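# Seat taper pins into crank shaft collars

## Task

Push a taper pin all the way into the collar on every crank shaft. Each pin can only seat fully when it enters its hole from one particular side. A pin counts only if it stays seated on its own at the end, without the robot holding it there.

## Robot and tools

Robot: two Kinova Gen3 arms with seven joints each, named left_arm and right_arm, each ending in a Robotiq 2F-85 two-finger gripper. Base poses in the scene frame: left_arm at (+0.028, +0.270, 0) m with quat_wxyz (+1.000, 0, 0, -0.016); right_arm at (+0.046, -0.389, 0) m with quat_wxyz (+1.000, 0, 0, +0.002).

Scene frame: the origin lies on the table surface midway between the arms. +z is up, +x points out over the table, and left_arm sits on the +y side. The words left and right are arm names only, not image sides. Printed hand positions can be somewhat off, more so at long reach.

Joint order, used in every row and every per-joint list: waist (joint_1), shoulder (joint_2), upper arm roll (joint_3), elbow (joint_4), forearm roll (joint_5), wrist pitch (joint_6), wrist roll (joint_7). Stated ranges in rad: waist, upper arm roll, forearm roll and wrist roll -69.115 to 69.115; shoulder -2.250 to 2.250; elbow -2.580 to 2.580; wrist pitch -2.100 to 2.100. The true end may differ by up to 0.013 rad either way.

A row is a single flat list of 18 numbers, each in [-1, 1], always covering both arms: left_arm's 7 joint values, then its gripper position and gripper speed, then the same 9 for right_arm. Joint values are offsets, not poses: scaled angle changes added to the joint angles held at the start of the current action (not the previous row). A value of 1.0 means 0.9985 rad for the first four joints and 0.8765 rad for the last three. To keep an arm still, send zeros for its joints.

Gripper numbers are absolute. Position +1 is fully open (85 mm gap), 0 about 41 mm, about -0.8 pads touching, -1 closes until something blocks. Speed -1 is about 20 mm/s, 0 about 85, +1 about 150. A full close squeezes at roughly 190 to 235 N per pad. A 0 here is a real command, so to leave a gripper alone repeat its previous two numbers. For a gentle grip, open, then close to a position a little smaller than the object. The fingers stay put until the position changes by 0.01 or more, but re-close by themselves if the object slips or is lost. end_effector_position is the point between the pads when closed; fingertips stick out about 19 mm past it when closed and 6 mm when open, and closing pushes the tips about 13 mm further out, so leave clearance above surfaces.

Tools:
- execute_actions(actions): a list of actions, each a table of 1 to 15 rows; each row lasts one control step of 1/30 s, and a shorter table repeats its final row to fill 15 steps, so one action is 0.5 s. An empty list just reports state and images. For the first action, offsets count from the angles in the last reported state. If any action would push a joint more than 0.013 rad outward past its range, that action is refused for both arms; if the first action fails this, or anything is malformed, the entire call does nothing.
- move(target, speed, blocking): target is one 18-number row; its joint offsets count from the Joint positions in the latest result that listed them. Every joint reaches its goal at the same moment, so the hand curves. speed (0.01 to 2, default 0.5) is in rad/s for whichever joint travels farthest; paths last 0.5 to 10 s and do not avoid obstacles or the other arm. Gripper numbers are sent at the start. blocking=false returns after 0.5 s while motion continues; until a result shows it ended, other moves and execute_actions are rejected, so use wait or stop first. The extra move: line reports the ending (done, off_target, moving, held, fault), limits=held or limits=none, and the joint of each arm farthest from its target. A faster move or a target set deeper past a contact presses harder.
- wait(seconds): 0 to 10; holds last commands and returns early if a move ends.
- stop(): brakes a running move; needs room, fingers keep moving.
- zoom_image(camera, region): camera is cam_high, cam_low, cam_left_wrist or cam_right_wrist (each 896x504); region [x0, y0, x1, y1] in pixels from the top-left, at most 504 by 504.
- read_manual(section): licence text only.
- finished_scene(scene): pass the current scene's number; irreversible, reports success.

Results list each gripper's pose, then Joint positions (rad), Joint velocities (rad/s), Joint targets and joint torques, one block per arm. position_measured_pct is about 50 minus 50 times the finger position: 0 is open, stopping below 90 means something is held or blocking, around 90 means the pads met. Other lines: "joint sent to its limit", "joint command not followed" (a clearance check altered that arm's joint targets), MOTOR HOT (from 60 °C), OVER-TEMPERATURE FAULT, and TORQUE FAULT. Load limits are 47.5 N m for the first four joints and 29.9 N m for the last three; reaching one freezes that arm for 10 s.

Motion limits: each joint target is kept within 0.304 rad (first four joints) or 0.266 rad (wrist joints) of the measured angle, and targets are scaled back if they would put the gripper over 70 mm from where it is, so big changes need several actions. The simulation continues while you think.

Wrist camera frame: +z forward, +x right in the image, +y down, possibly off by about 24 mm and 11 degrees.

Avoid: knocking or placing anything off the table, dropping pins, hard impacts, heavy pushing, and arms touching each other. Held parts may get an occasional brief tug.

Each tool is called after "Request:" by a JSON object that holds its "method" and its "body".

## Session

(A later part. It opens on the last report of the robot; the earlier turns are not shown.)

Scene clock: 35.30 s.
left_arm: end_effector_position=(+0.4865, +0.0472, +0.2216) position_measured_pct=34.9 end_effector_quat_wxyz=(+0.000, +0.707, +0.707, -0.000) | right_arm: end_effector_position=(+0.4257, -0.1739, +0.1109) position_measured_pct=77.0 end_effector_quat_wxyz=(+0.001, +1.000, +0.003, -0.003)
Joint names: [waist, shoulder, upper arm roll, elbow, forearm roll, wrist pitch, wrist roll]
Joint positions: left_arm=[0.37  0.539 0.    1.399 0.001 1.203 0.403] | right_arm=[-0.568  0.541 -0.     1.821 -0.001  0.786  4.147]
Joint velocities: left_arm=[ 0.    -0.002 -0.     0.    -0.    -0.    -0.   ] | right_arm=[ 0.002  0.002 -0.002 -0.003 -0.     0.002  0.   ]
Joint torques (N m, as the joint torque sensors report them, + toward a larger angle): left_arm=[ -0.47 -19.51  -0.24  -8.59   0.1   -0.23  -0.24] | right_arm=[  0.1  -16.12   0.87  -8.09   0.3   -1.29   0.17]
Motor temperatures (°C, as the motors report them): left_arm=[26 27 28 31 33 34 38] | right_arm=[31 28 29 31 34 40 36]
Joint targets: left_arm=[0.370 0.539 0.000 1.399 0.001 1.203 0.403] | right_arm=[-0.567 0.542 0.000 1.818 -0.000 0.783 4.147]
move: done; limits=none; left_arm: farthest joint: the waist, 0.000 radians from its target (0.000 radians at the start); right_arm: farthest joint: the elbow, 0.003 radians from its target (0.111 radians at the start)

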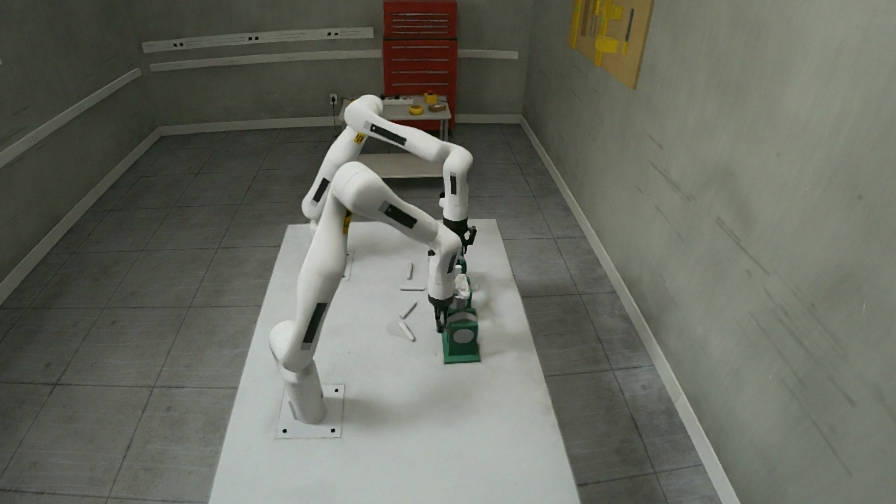

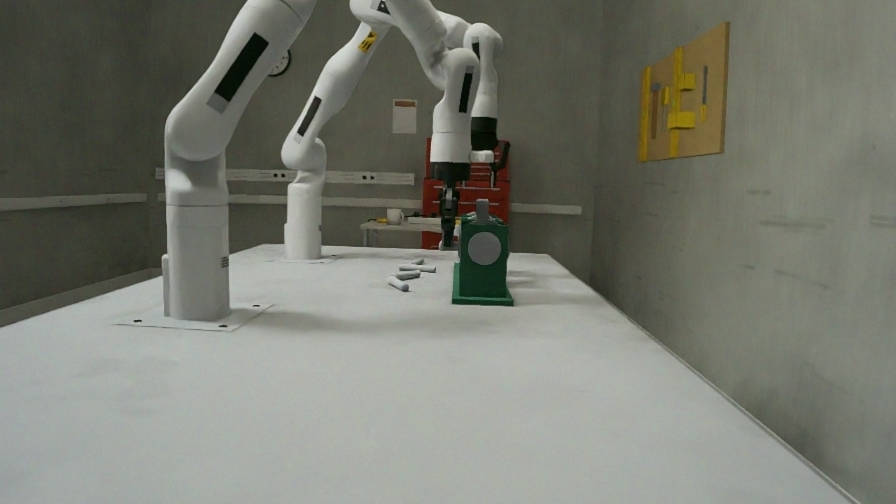

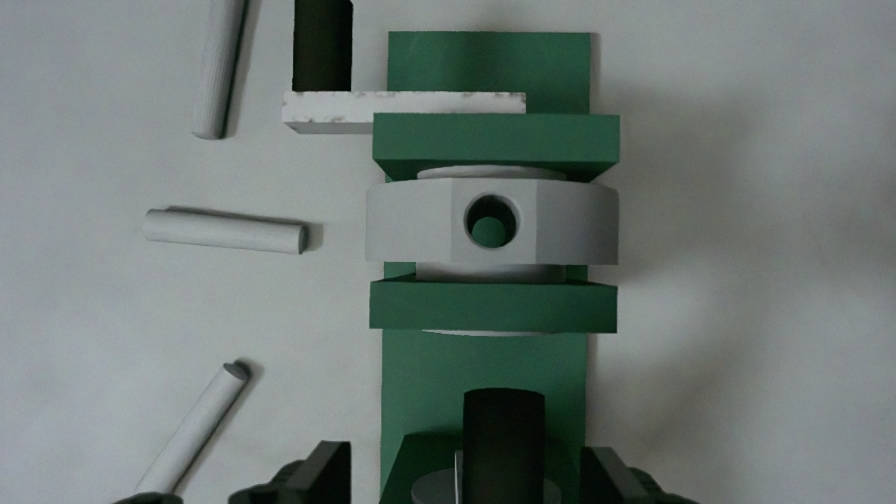

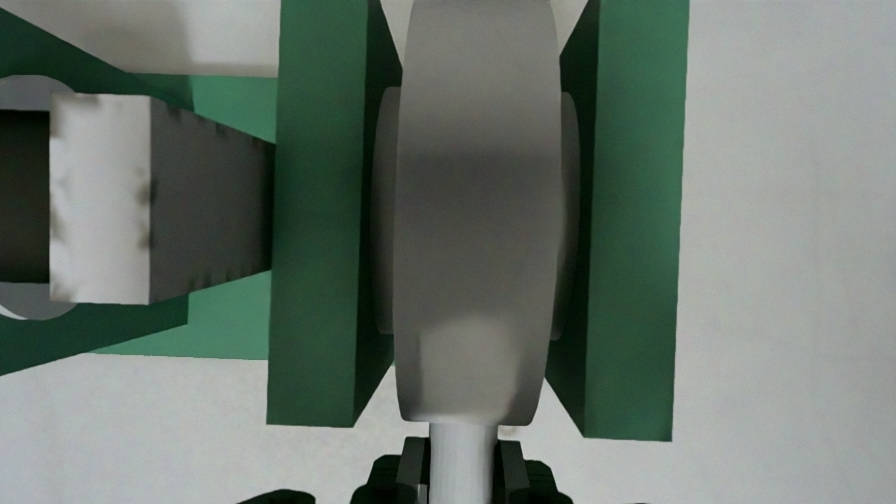

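Request:
{"method": "execute_actions", "body": {"actions": [[[0,0,0,0,0,0,0,0.3,0,0,0,0,0,0,0,0,-0.2,0]]]}}

Request:
{"method": "move", "body": {"target": [-0.2914,-0.1763,0,0.446,0,-0.3066,-0.333,0.3,0,-0.056,-0.054,0,0.1235,0,-0.0866,-0.065,-0.2,0], "speed": 0.6}}

Request:
{"method": "move", "body": {"target": [0,0.1247,0,0.099,0,-0.255,0,0.3,0,0,0,0,0,0,0,0,-1,1], "speed": 0.4}}

Scene clock: 37.63 s.
left_arm: end_effector_position=(+0.4865, +0.0472, +0.2216) position_measured_pct=34.9 end_effector_quat_wxyz=(+0.000, +0.707, +0.707, -0.000) | right_arm: end_effector_position=(+0.4257, -0.1739, +0.1109) position_measured_pct=59.9 end_effector_quat_wxyz=(+0.001, +1.000, +0.003, -0.003)
Joint names: [waist, shoulder, upper arm roll, elbow, forearm roll, wrist pitch, wrist roll]
Joint positions: left_arm=[0.37  0.539 0.    1.399 0.001 1.203 0.403] | right_arm=[-0.568  0.541 -0.     1.821 -0.001  0.786  4.147]
Joint velocities: left_arm=[ 0.     0.    -0.002 -0.    -0.    -0.    -0.   ] | right_arm=[ 0.    -0.003  0.    -0.002 -0.     0.     0.   ]
Joint torques (N m, as the joint torque sensors report them, + toward a larger angle): left_arm=[ -0.1  -19.69   0.26  -8.45  -0.28  -0.07  -0.19] | right_arm=[ -0.39 -17.16   0.37  -5.81  -0.07   0.3    0.17]
Motor temperatures (°C, as the motors report them): left_arm=[26 27 28 31 33 34 38] | right_arm=[31 28 29 31 34 40 36]
Joint targets: left_arm=[0.370 0.539 0.000 1.399 0.001 1.203 0.403] | right_arm=[-0.568 0.541 -0.000 1.821 -0.001 0.786 4.147]

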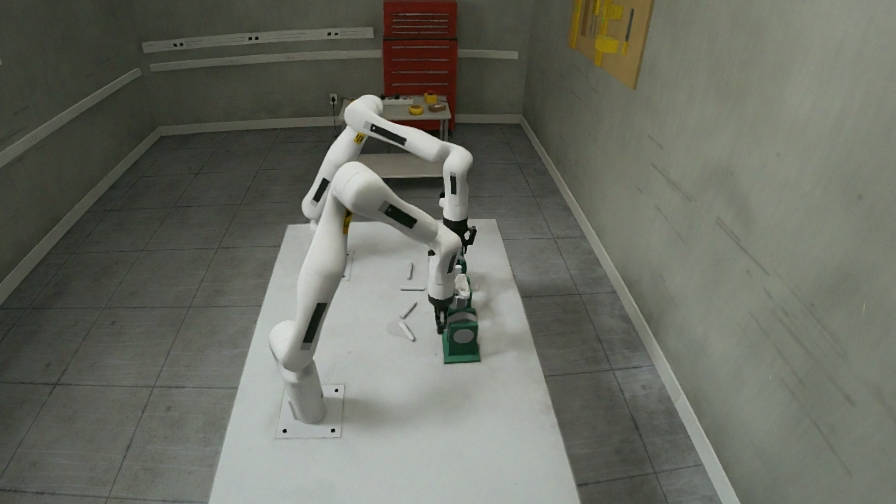

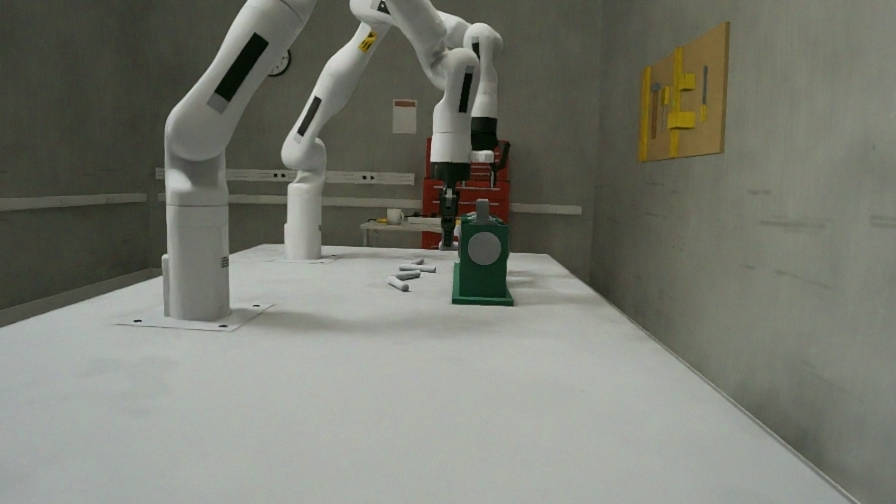

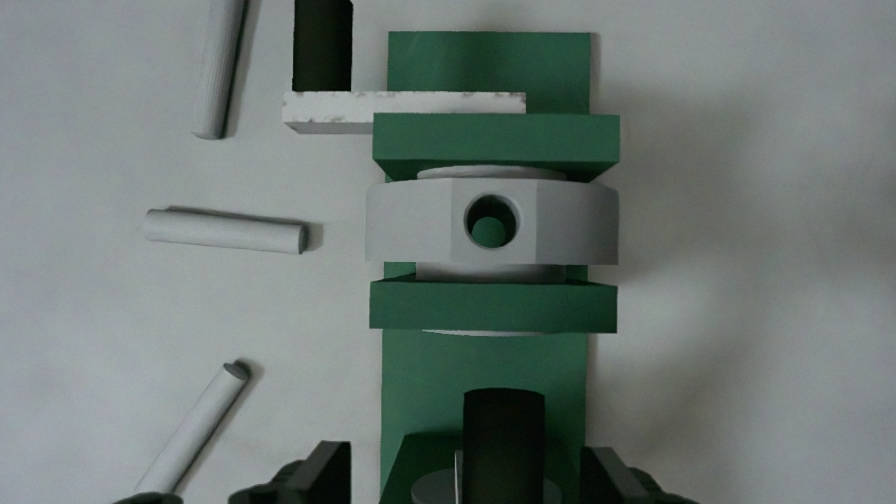

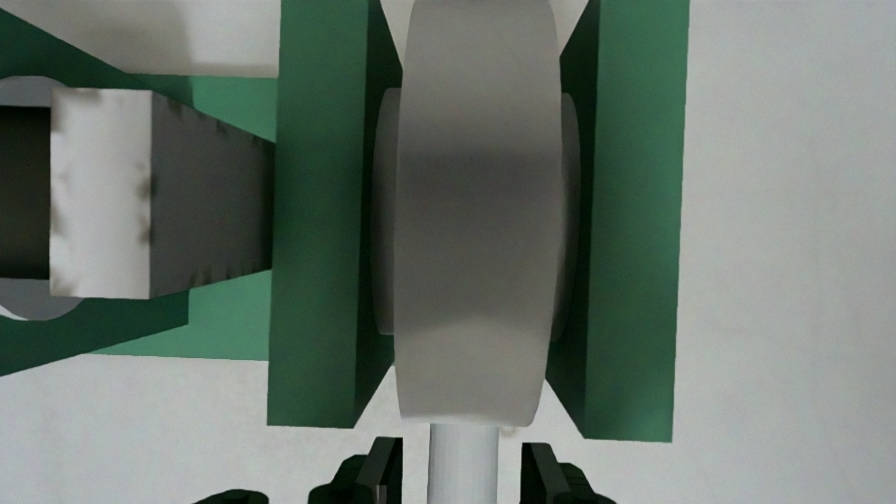

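Scene clock: 38.93 s.
left_arm: end_effector_position=(+0.4245, +0.2001, +0.1798) position_measured_pct=34.9 end_effector_quat_wxyz=(-0.000, +0.708, +0.707, -0.001) | right_arm: end_effector_position=(+0.3858, -0.1728, +0.1072) position_measured_pct=59.9 end_effector_quat_wxyz=(-0.000, +1.000, +0.002, +0.000)
Joint names: [waist, shoulder, upper arm roll, elbow, forearm roll, wrist pitch, wrist roll]
Joint positions: left_arm=[0.079 0.364 0.    1.844 0.001 0.935 0.111] | right_arm=[-0.623  0.487 -0.     1.944 -0.001  0.71   4.09 ]
Joint velocities: left_arm=[-0.003 -0.001  0.001  0.     0.    -0.001  0.   ] | right_arm=[-0.    -0.002 -0.002  0.001 -0.     0.001 -0.   ]
Joint torques (N m, as the joint torque sensors report them, + toward a larger angle): left_arm=[  0.05 -14.92  -0.08  -7.21   0.21  -0.15  -0.34] | right_arm=[ -0.44 -16.03   0.83  -5.73   0.08   0.09  -0.01]
Motor temperatures (°C, as the motors report them): left_arm=[26 27 28 31 33 34 38] | right_arm=[31 28 29 31 34 40 36]
Joint targets: left_arm=[0.079 0.363 0.000 1.844 0.001 0.935 0.111] | right_arm=[-0.623 0.487 -0.000 1.944 -0.001 0.710 4.090]
move: done; limits=none; left_arm: farthest joint: the shoulder, 0.001 radians from its target (0.176 radians at the start); right_arm: farthest joint: the waist, 0.001 radians from its target (0.056 radians at the start)

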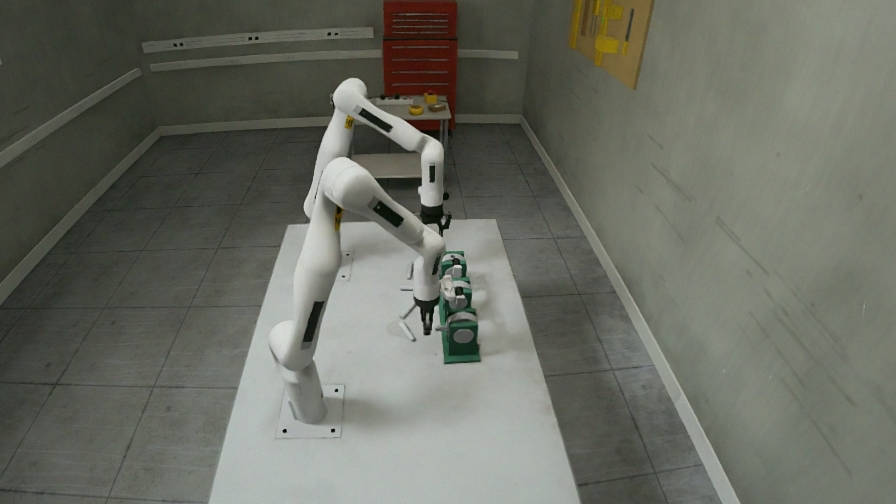

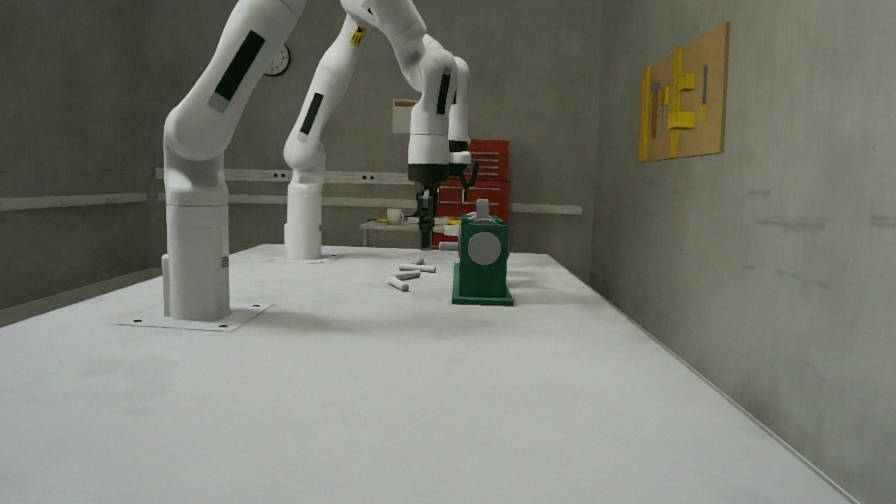

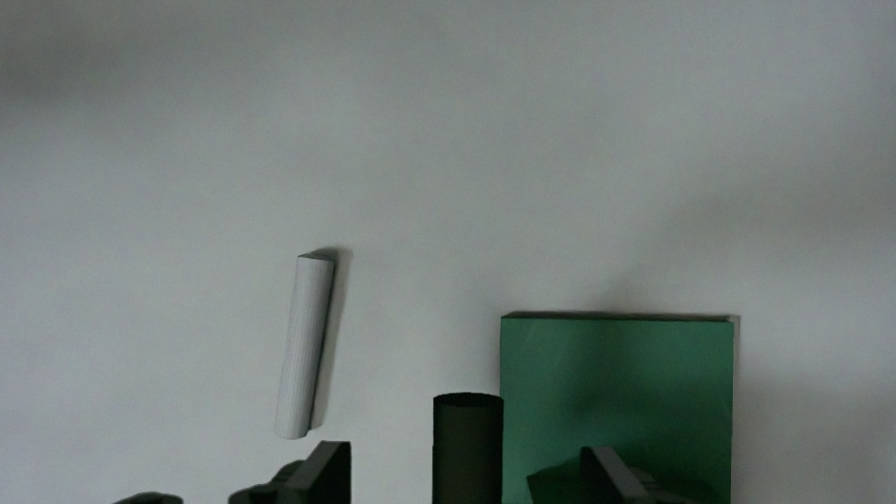

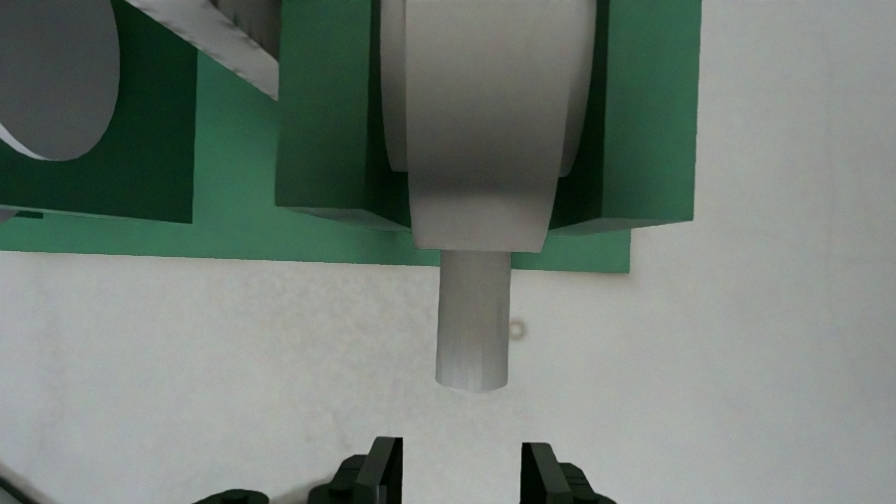

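Scene clock: 39.90 s.
left_arm: end_effector_position=(+0.4246, +0.2001, +0.1070) position_measured_pct=34.9 end_effector_quat_wxyz=(+0.000, +0.707, +0.707, -0.000) | right_arm: end_effector_position=(+0.3858, -0.1728, +0.1072) position_measured_pct=91.7 end_effector_quat_wxyz=(-0.000, +1.000, +0.002, +0.000)
Joint names: [waist, shoulder, upper arm roll, elbow, forearm roll, wrist pitch, wrist roll]
Joint positions: left_arm=[0.079 0.488 0.    1.943 0.001 0.711 0.111] | right_arm=[-0.623  0.487 -0.     1.944 -0.001  0.71   4.09 ]
Joint velocities: left_arm=[-0.     0.003 -0.001  0.    -0.    -0.001  0.   ] | right_arm=[-0.     0.001  0.001  0.002  0.     0.     0.   ]
Joint torques (N m, as the joint torque sensors report them, + toward a larger angle): left_arm=[ -0.14 -15.79   0.4   -6.09  -0.2   -0.1   -0.22] | right_arm=[ -0.4  -16.02   0.19  -5.52   0.1   -0.04  -0.15]
Motor temperatures (°C, as the motors report them): left_arm=[26 27 28 31 33 34 38] | right_arm=[31 28 29 31 34 40 36]
Joint targets: left_arm=[0.079 0.488 0.000 1.943 0.001 0.711 0.111] | right_arm=[-0.623 0.487 -0.000 1.944 -0.001 0.710 4.090]
move: done; limits=none; left_arm: farthest joint: the shoulder, 0.001 radians from its target (0.125 radians at the start); right_arm: farthest joint: the waist, 0.000 radians from its target (0.000 radians at the start)

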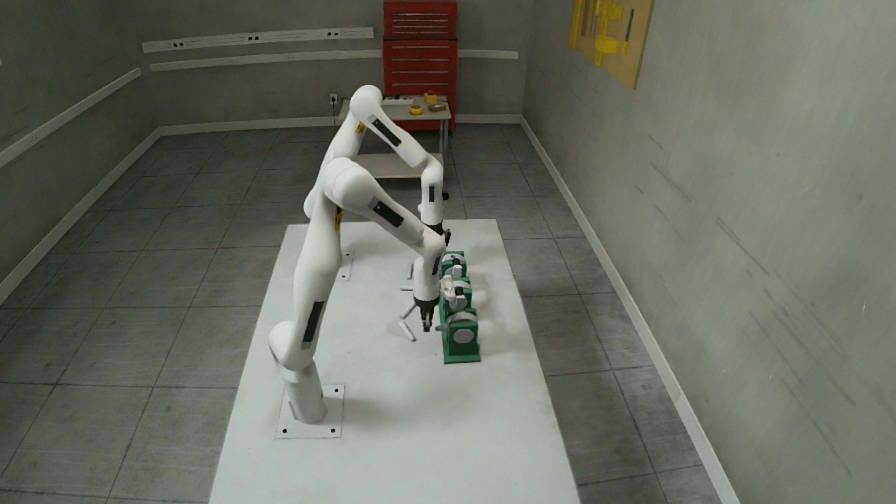

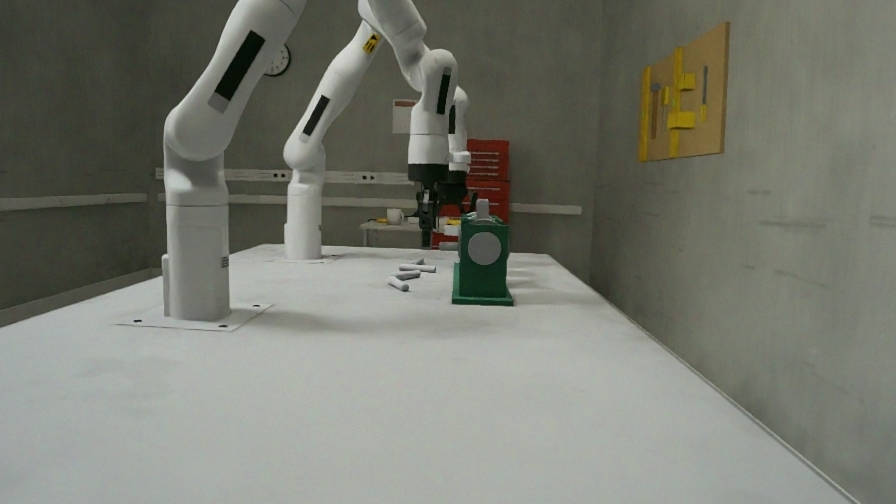

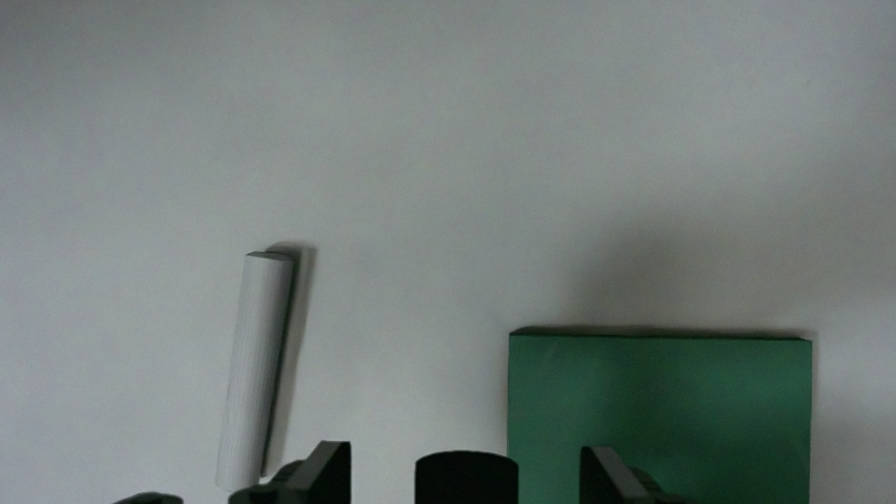

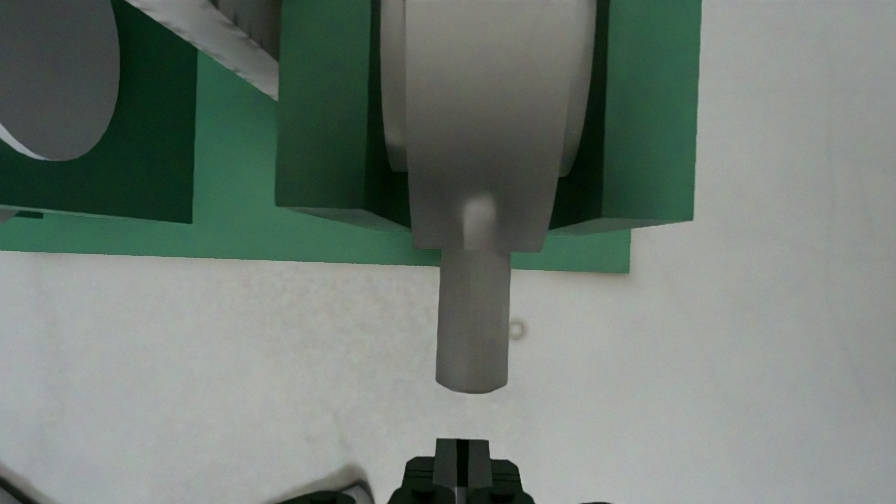

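Request:
{"method": "move", "body": {"target": [0,0,0,0,0,0,0,-0.38,0,0.065,0.0713,0,-0.1416,0,0.0807,0.074,-1,1], "speed": 0.12}}

Scene clock: 41.60 s.
left_arm: end_effector_position=(+0.4249, +0.2001, +0.1071) position_measured_pct=67.5 end_effector_quat_wxyz=(+0.000, +0.707, +0.707, -0.000) | right_arm: end_effector_position=(+0.4318, -0.1728, +0.1066) position_measured_pct=91.7 end_effector_quat_wxyz=(+0.000, +1.000, +0.003, -0.003)
Joint names: [waist, shoulder, upper arm roll, elbow, forearm roll, wrist pitch, wrist roll]
Joint positions: left_arm=[0.079 0.488 0.    1.943 0.001 0.711 0.111] | right_arm=[-0.56   0.558 -0.002  1.805 -0.002  0.784  4.155]
Joint velocities: left_arm=[-0.001 -0.     0.001  0.    -0.     0.     0.   ] | right_arm=[ 0.001  0.002  0.001  0.    -0.    -0.001 -0.   ]
Joint torques (N m, as the joint torque sensors report them, + toward a larger angle): left_arm=[ -0.29 -15.73  -0.2   -5.85  -0.12  -0.22  -0.03] | right_arm=[  1.28 -17.51   1.91  -7.97   0.96  -1.17   0.  ]
Motor temperatures (°C, as the motors report them): left_arm=[26 27 28 31 33 34 38] | right_arm=[31 28 29 31 34 40 36]
Joint targets: left_arm=[0.079 0.488 0.000 1.943 0.001 0.711 0.111] | right_arm=[-0.559 0.558 -0.000 1.803 -0.001 0.781 4.155]
move: done; limits=none; left_arm: farthest joint: the waist, 0.000 radians from its target (0.000 radians at the start); right_arm: farthest joint: the elbow, 0.003 radians from its target (0.141 radians at the start)

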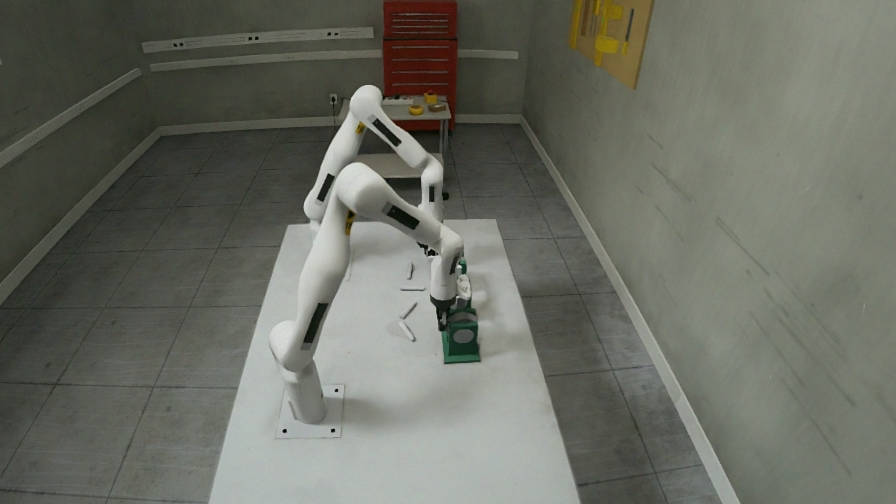

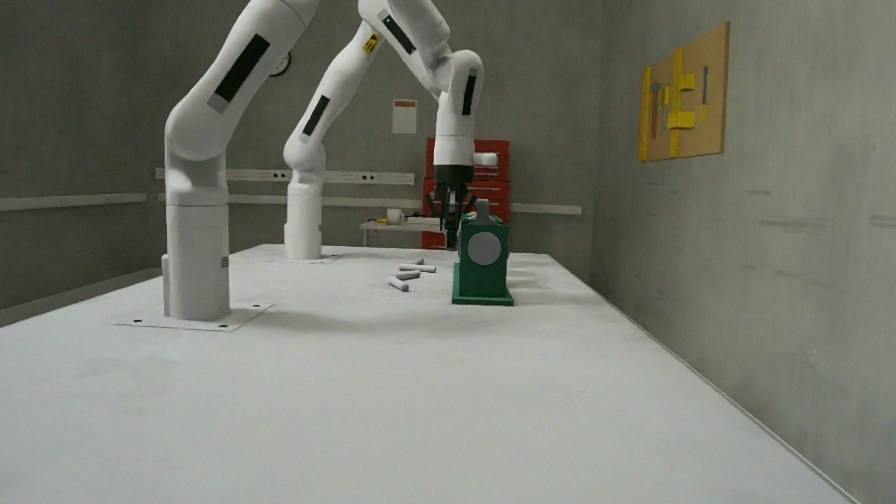

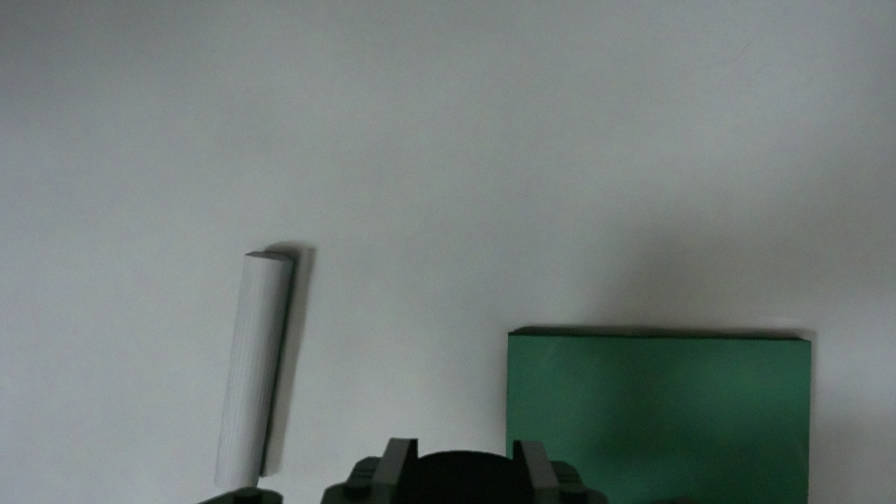

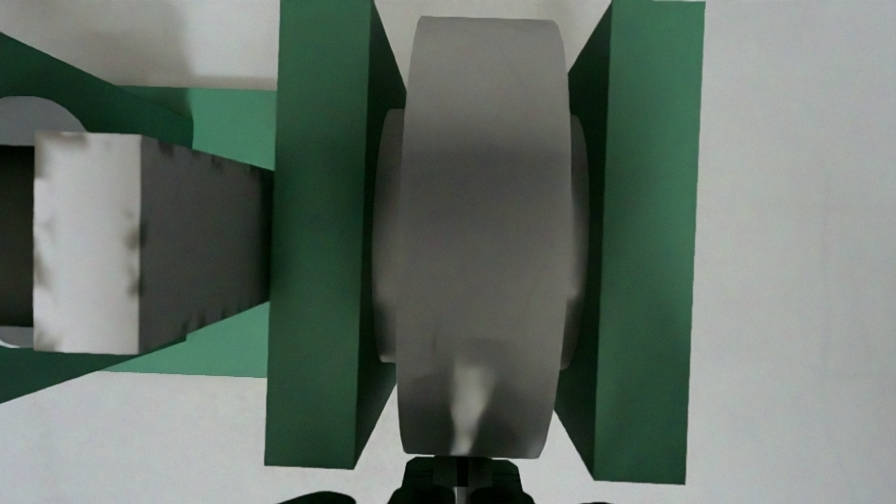

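Request:
{"method": "move", "body": {"target": [-0.003,0.088,0,-0.001,0,-0.1,-0.003,-0.38,0,0.014,0.015,0.002,-0.031,0.002,0.012,0.015,-1,1], "speed": 0.12}}

Scene clock: 42.80 s.
left_arm: end_effector_position=(+0.4351, +0.2001, +0.0715) position_measured_pct=67.5 end_effector_quat_wxyz=(+0.000, +0.707, +0.707, -0.000) | right_arm: end_effector_position=(+0.4325, -0.1731, +0.1036) position_measured_pct=91.7 end_effector_quat_wxyz=(+0.003, +1.000, +0.006, -0.013)
Joint names: [waist, shoulder, upper arm roll, elbow, forearm roll, wrist pitch, wrist roll]
Joint positions: left_arm=[0.077 0.575 0.001 1.942 0.001 0.624 0.108] | right_arm=[-0.552  0.575 -0.006  1.786 -0.006  0.806  4.168]
Joint velocities: left_arm=[ 0.     0.003  0.001 -0.001 -0.    -0.002 -0.   ] | right_arm=[ 0.     0.001 -0.    -0.001  0.    -0.     0.   ]
Joint torques (N m, as the joint torque sensors report them, + toward a larger angle): left_arm=[ -0.27 -16.51  -0.17  -6.38  -0.03  -0.62   0.3 ] | right_arm=[  4.85 -19.44   5.8  -14.63   2.86  -4.95  -0.07]
Motor temperatures (°C, as the motors report them): left_arm=[26 27 28 31 33 34 38] | right_arm=[31 28 29 31 34 40 36]
Joint targets: left_arm=[0.076 0.576 0.000 1.942 0.001 0.623 0.108] | right_arm=[-0.546 0.573 0.000 1.774 -0.000 0.794 4.168]
move: off_target (right_arm); limits=none; left_arm: farthest joint: the waist, 0.001 radians from its target (0.003 radians at the start); right_arm: farthest joint: the wrist pitch, 0.012 radians from its target (0.011 radians at the start)

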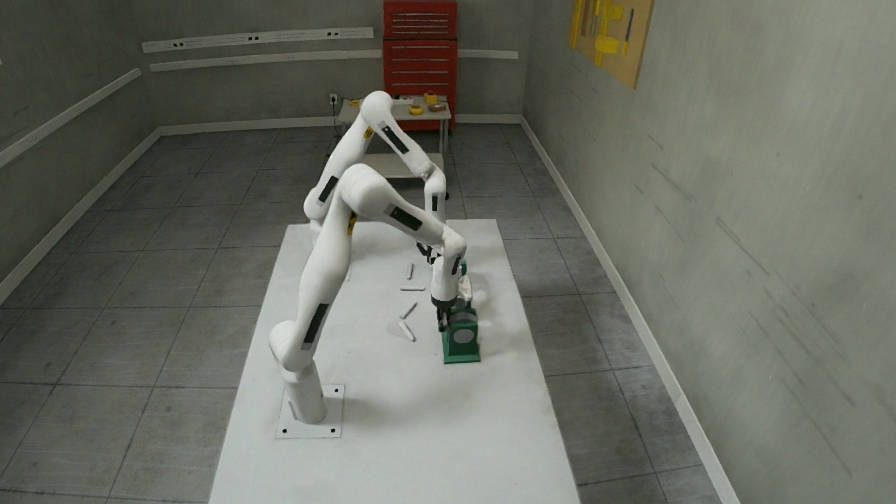

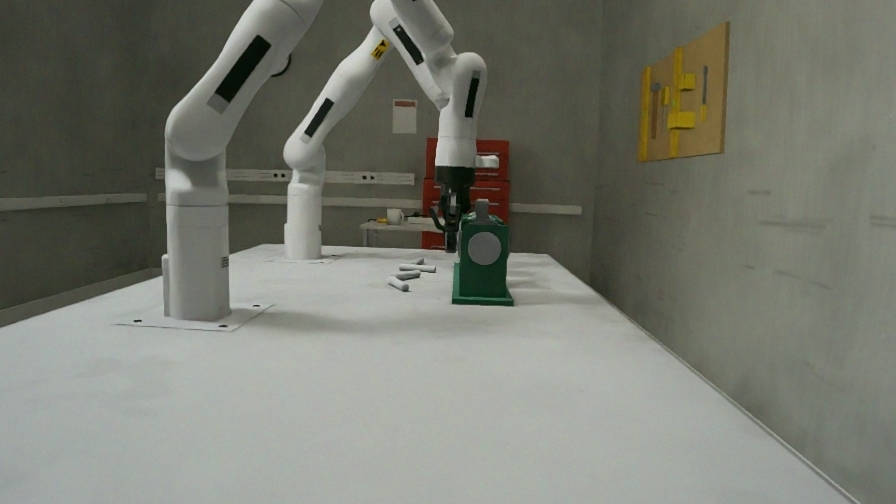

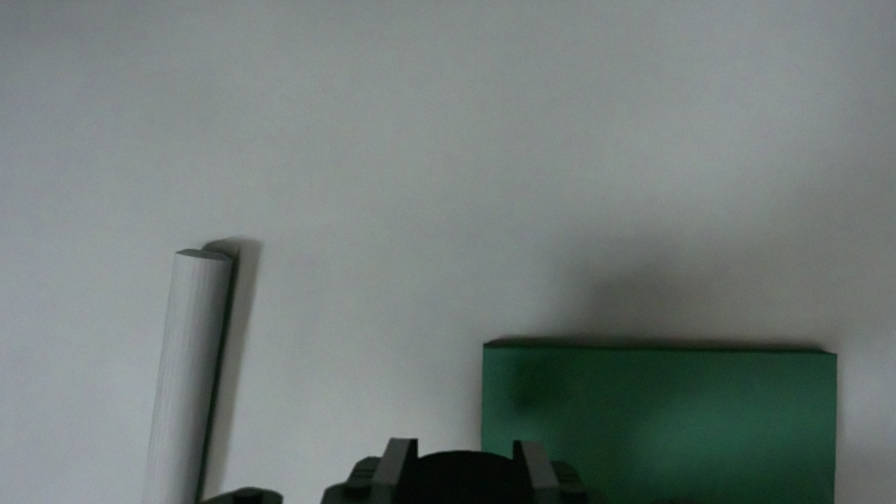

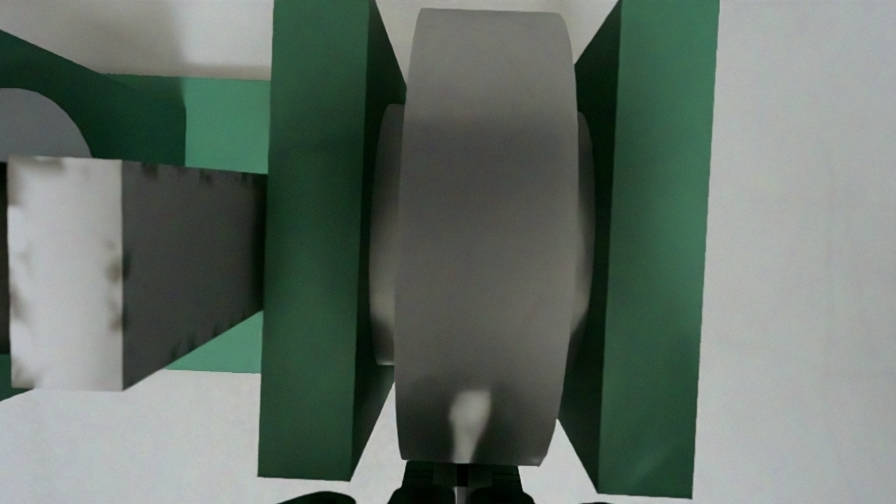

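Request:
{"method": "move", "body": {"target": [-0.007,0.0915,0,-0.070,0,-0.0245,-0.007,-0.38,0,-0.071,-0.088,0.006,0.158,0.007,-0.1095,-0.089,-1,1], "speed": 0.25}}

Scene clock: 43.93 s.
left_arm: end_effector_position=(+0.4617, +0.2000, +0.0461) position_measured_pct=67.5 end_effector_quat_wxyz=(+0.001, +0.707, +0.707, +0.000) | right_arm: end_effector_position=(+0.3864, -0.1732, +0.1072) position_measured_pct=91.7 end_effector_quat_wxyz=(-0.000, +1.000, +0.002, +0.000)
Joint names: [waist, shoulder, upper arm roll, elbow, forearm roll, wrist pitch, wrist roll]
Joint positions: left_arm=[0.07  0.665 0.001 1.872 0.001 0.603 0.102] | right_arm=[-0.622  0.487 -0.     1.943  0.     0.71   4.09 ]
Joint velocities: left_arm=[ 0.     0.001 -0.001 -0.002  0.    -0.001  0.   ] | right_arm=[-0.003 -0.004  0.001  0.001  0.    -0.    -0.   ]
Joint torques (N m, as the joint torque sensors report them, + toward a larger angle): left_arm=[ -0.49 -16.24   0.33  -4.59  -0.09  -0.44  -0.16] | right_arm=[ -0.08 -15.65   0.51  -5.54   0.1    0.09  -0.15]
Motor temperatures (°C, as the motors report them): left_arm=[26 27 28 31 33 34 38] | right_arm=[31 28 29 31 34 40 36]
Joint targets: left_arm=[0.070 0.666 0.001 1.873 0.001 0.602 0.102] | right_arm=[-0.622 0.487 -0.000 1.943 0.000 0.710 4.090]
move: done; limits=none; left_arm: farthest joint: the shoulder, 0.002 radians from its target (0.091 radians at the start); right_arm: farthest joint: the waist, 0.001 radians from its target (0.071 radians at the start)

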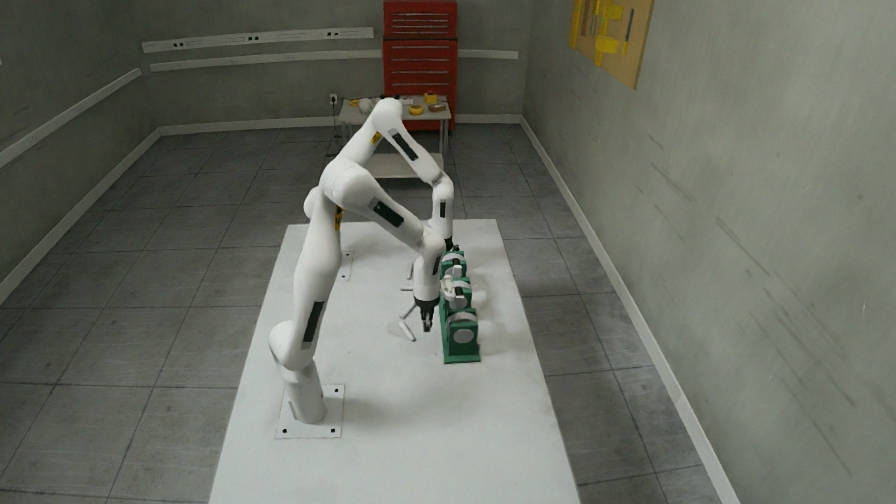

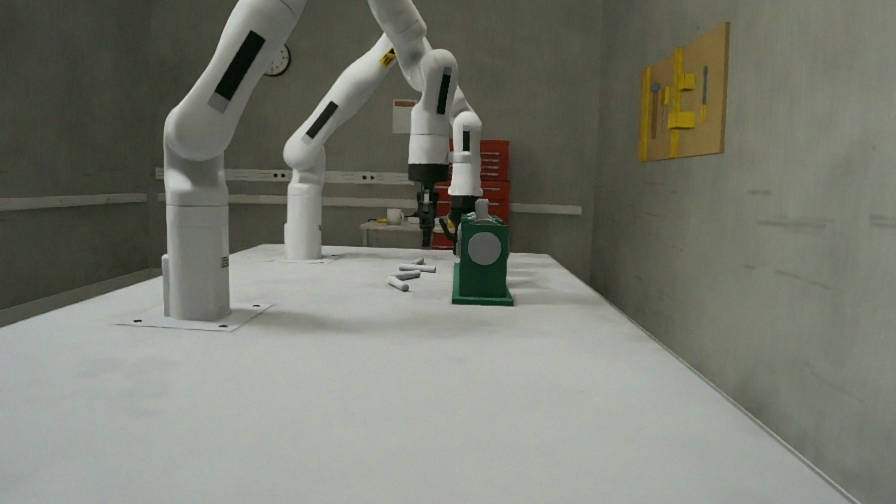

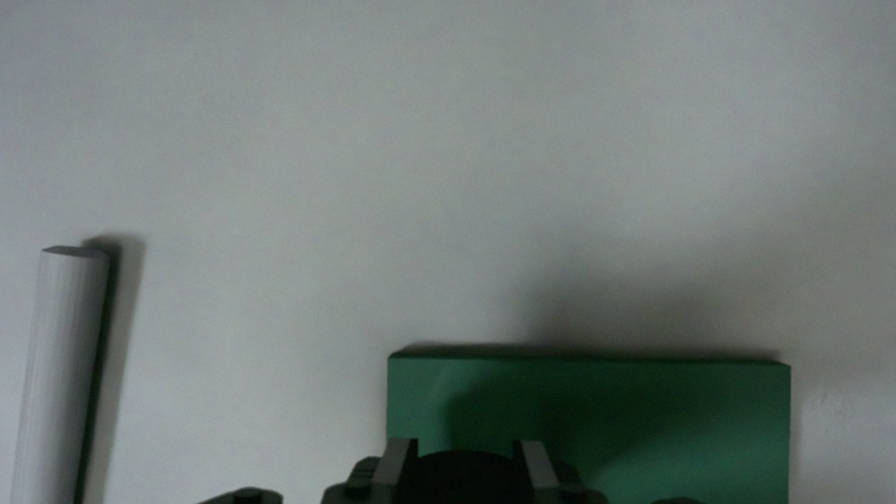

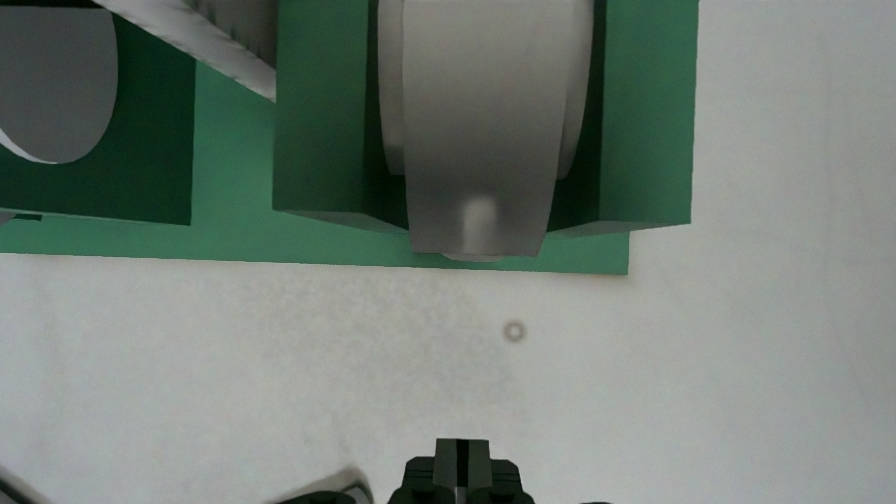

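Request:
{"method": "move", "body": {"target": [-0.008,0.0715,0,-0.1215,0,0.058,-0.009,-0.38,0,0.0736,0.0033,0,-0.033,0,-0.1012,0.0856,-1,1], "speed": 0.11}}

Scene clock: 46.03 s.
left_arm: end_effector_position=(+0.4977, +0.1999, +0.0378) position_measured_pct=67.5 end_effector_quat_wxyz=(+0.001, +0.707, +0.707, +0.001) | right_arm: end_effector_position=(+0.4311, -0.1751, +0.1119) position_measured_pct=91.7 end_effector_quat_wxyz=(-0.029, +0.999, +0.005, +0.042)
Joint names: [waist, shoulder, upper arm roll, elbow, forearm roll, wrist pitch, wrist roll]
Joint positions: left_arm=[0.062 0.732 0.001 1.751 0.001 0.655 0.094] | right_arm=[-0.553  0.492 -0.005  1.918 -0.003  0.63   4.165]
Joint velocities: left_arm=[ 0.001  0.     0.001 -0.001  0.     0.001 -0.   ] | right_arm=[ 0.001  0.    -0.001 -0.    -0.    -0.001  0.   ]
Joint torques (N m, as the joint torque sensors report them, + toward a larger angle): left_arm=[ -0.18 -16.57  -0.59  -5.47  -0.03  -1.28  -0.04] | right_arm=[  3.03 -17.91   4.06 -11.99   1.72  -3.71   0.14]
Motor temperatures (°C, as the motors report them): left_arm=[26 27 28 31 33 34 38] | right_arm=[31 28 29 31 34 40 36]
Joint targets: left_arm=[0.062 0.736 0.001 1.751 0.001 0.654 0.094] | right_arm=[-0.549 0.490 -0.000 1.910 0.000 0.621 4.165]
move: done; limits=none; left_arm: farthest joint: the shoulder, 0.004 radians from its target (0.072 radians at the start); right_arm: farthest joint: the elbow, 0.008 radians from its target (0.033 radians at the start)

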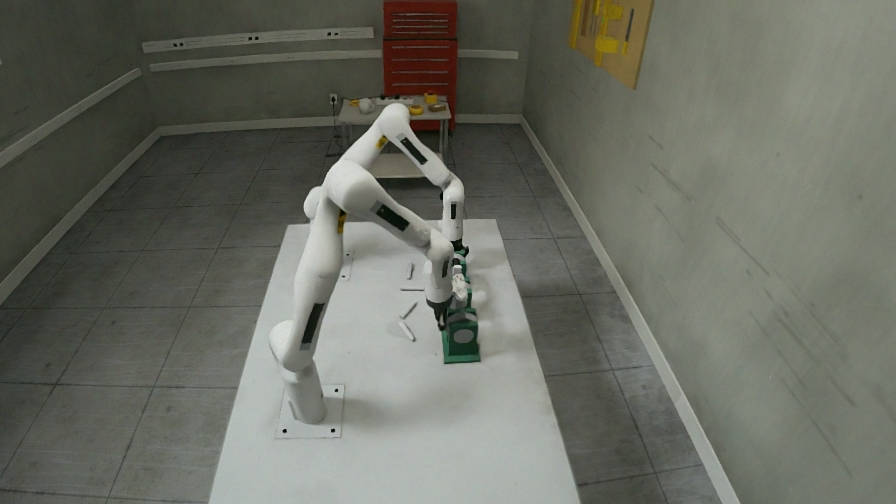

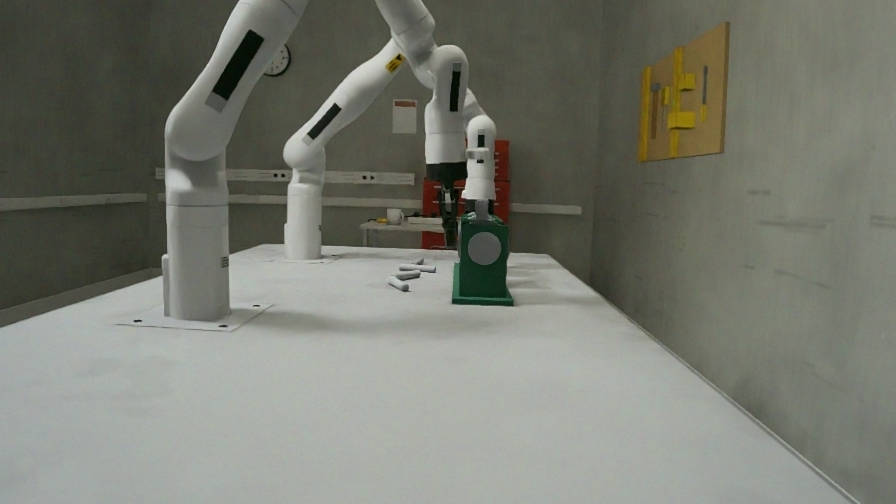

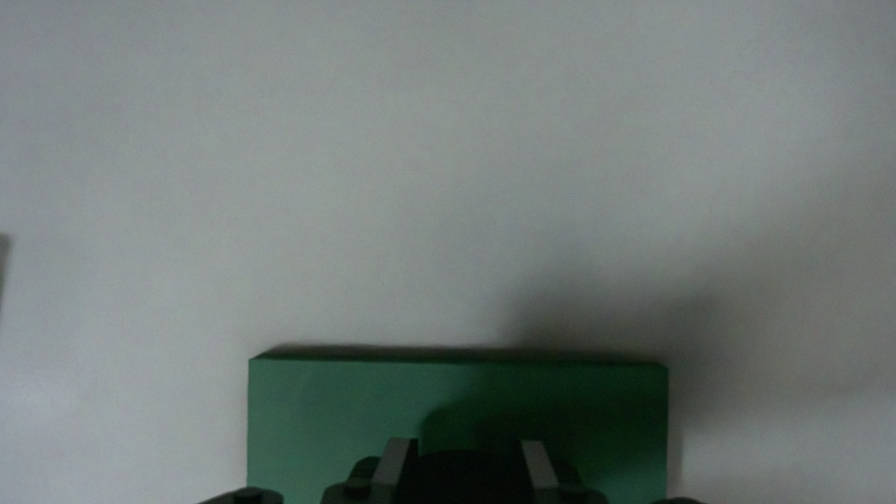

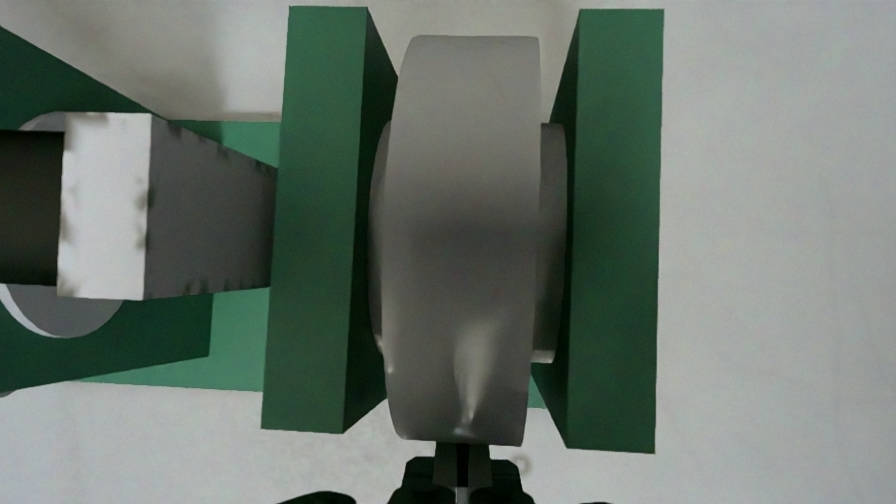

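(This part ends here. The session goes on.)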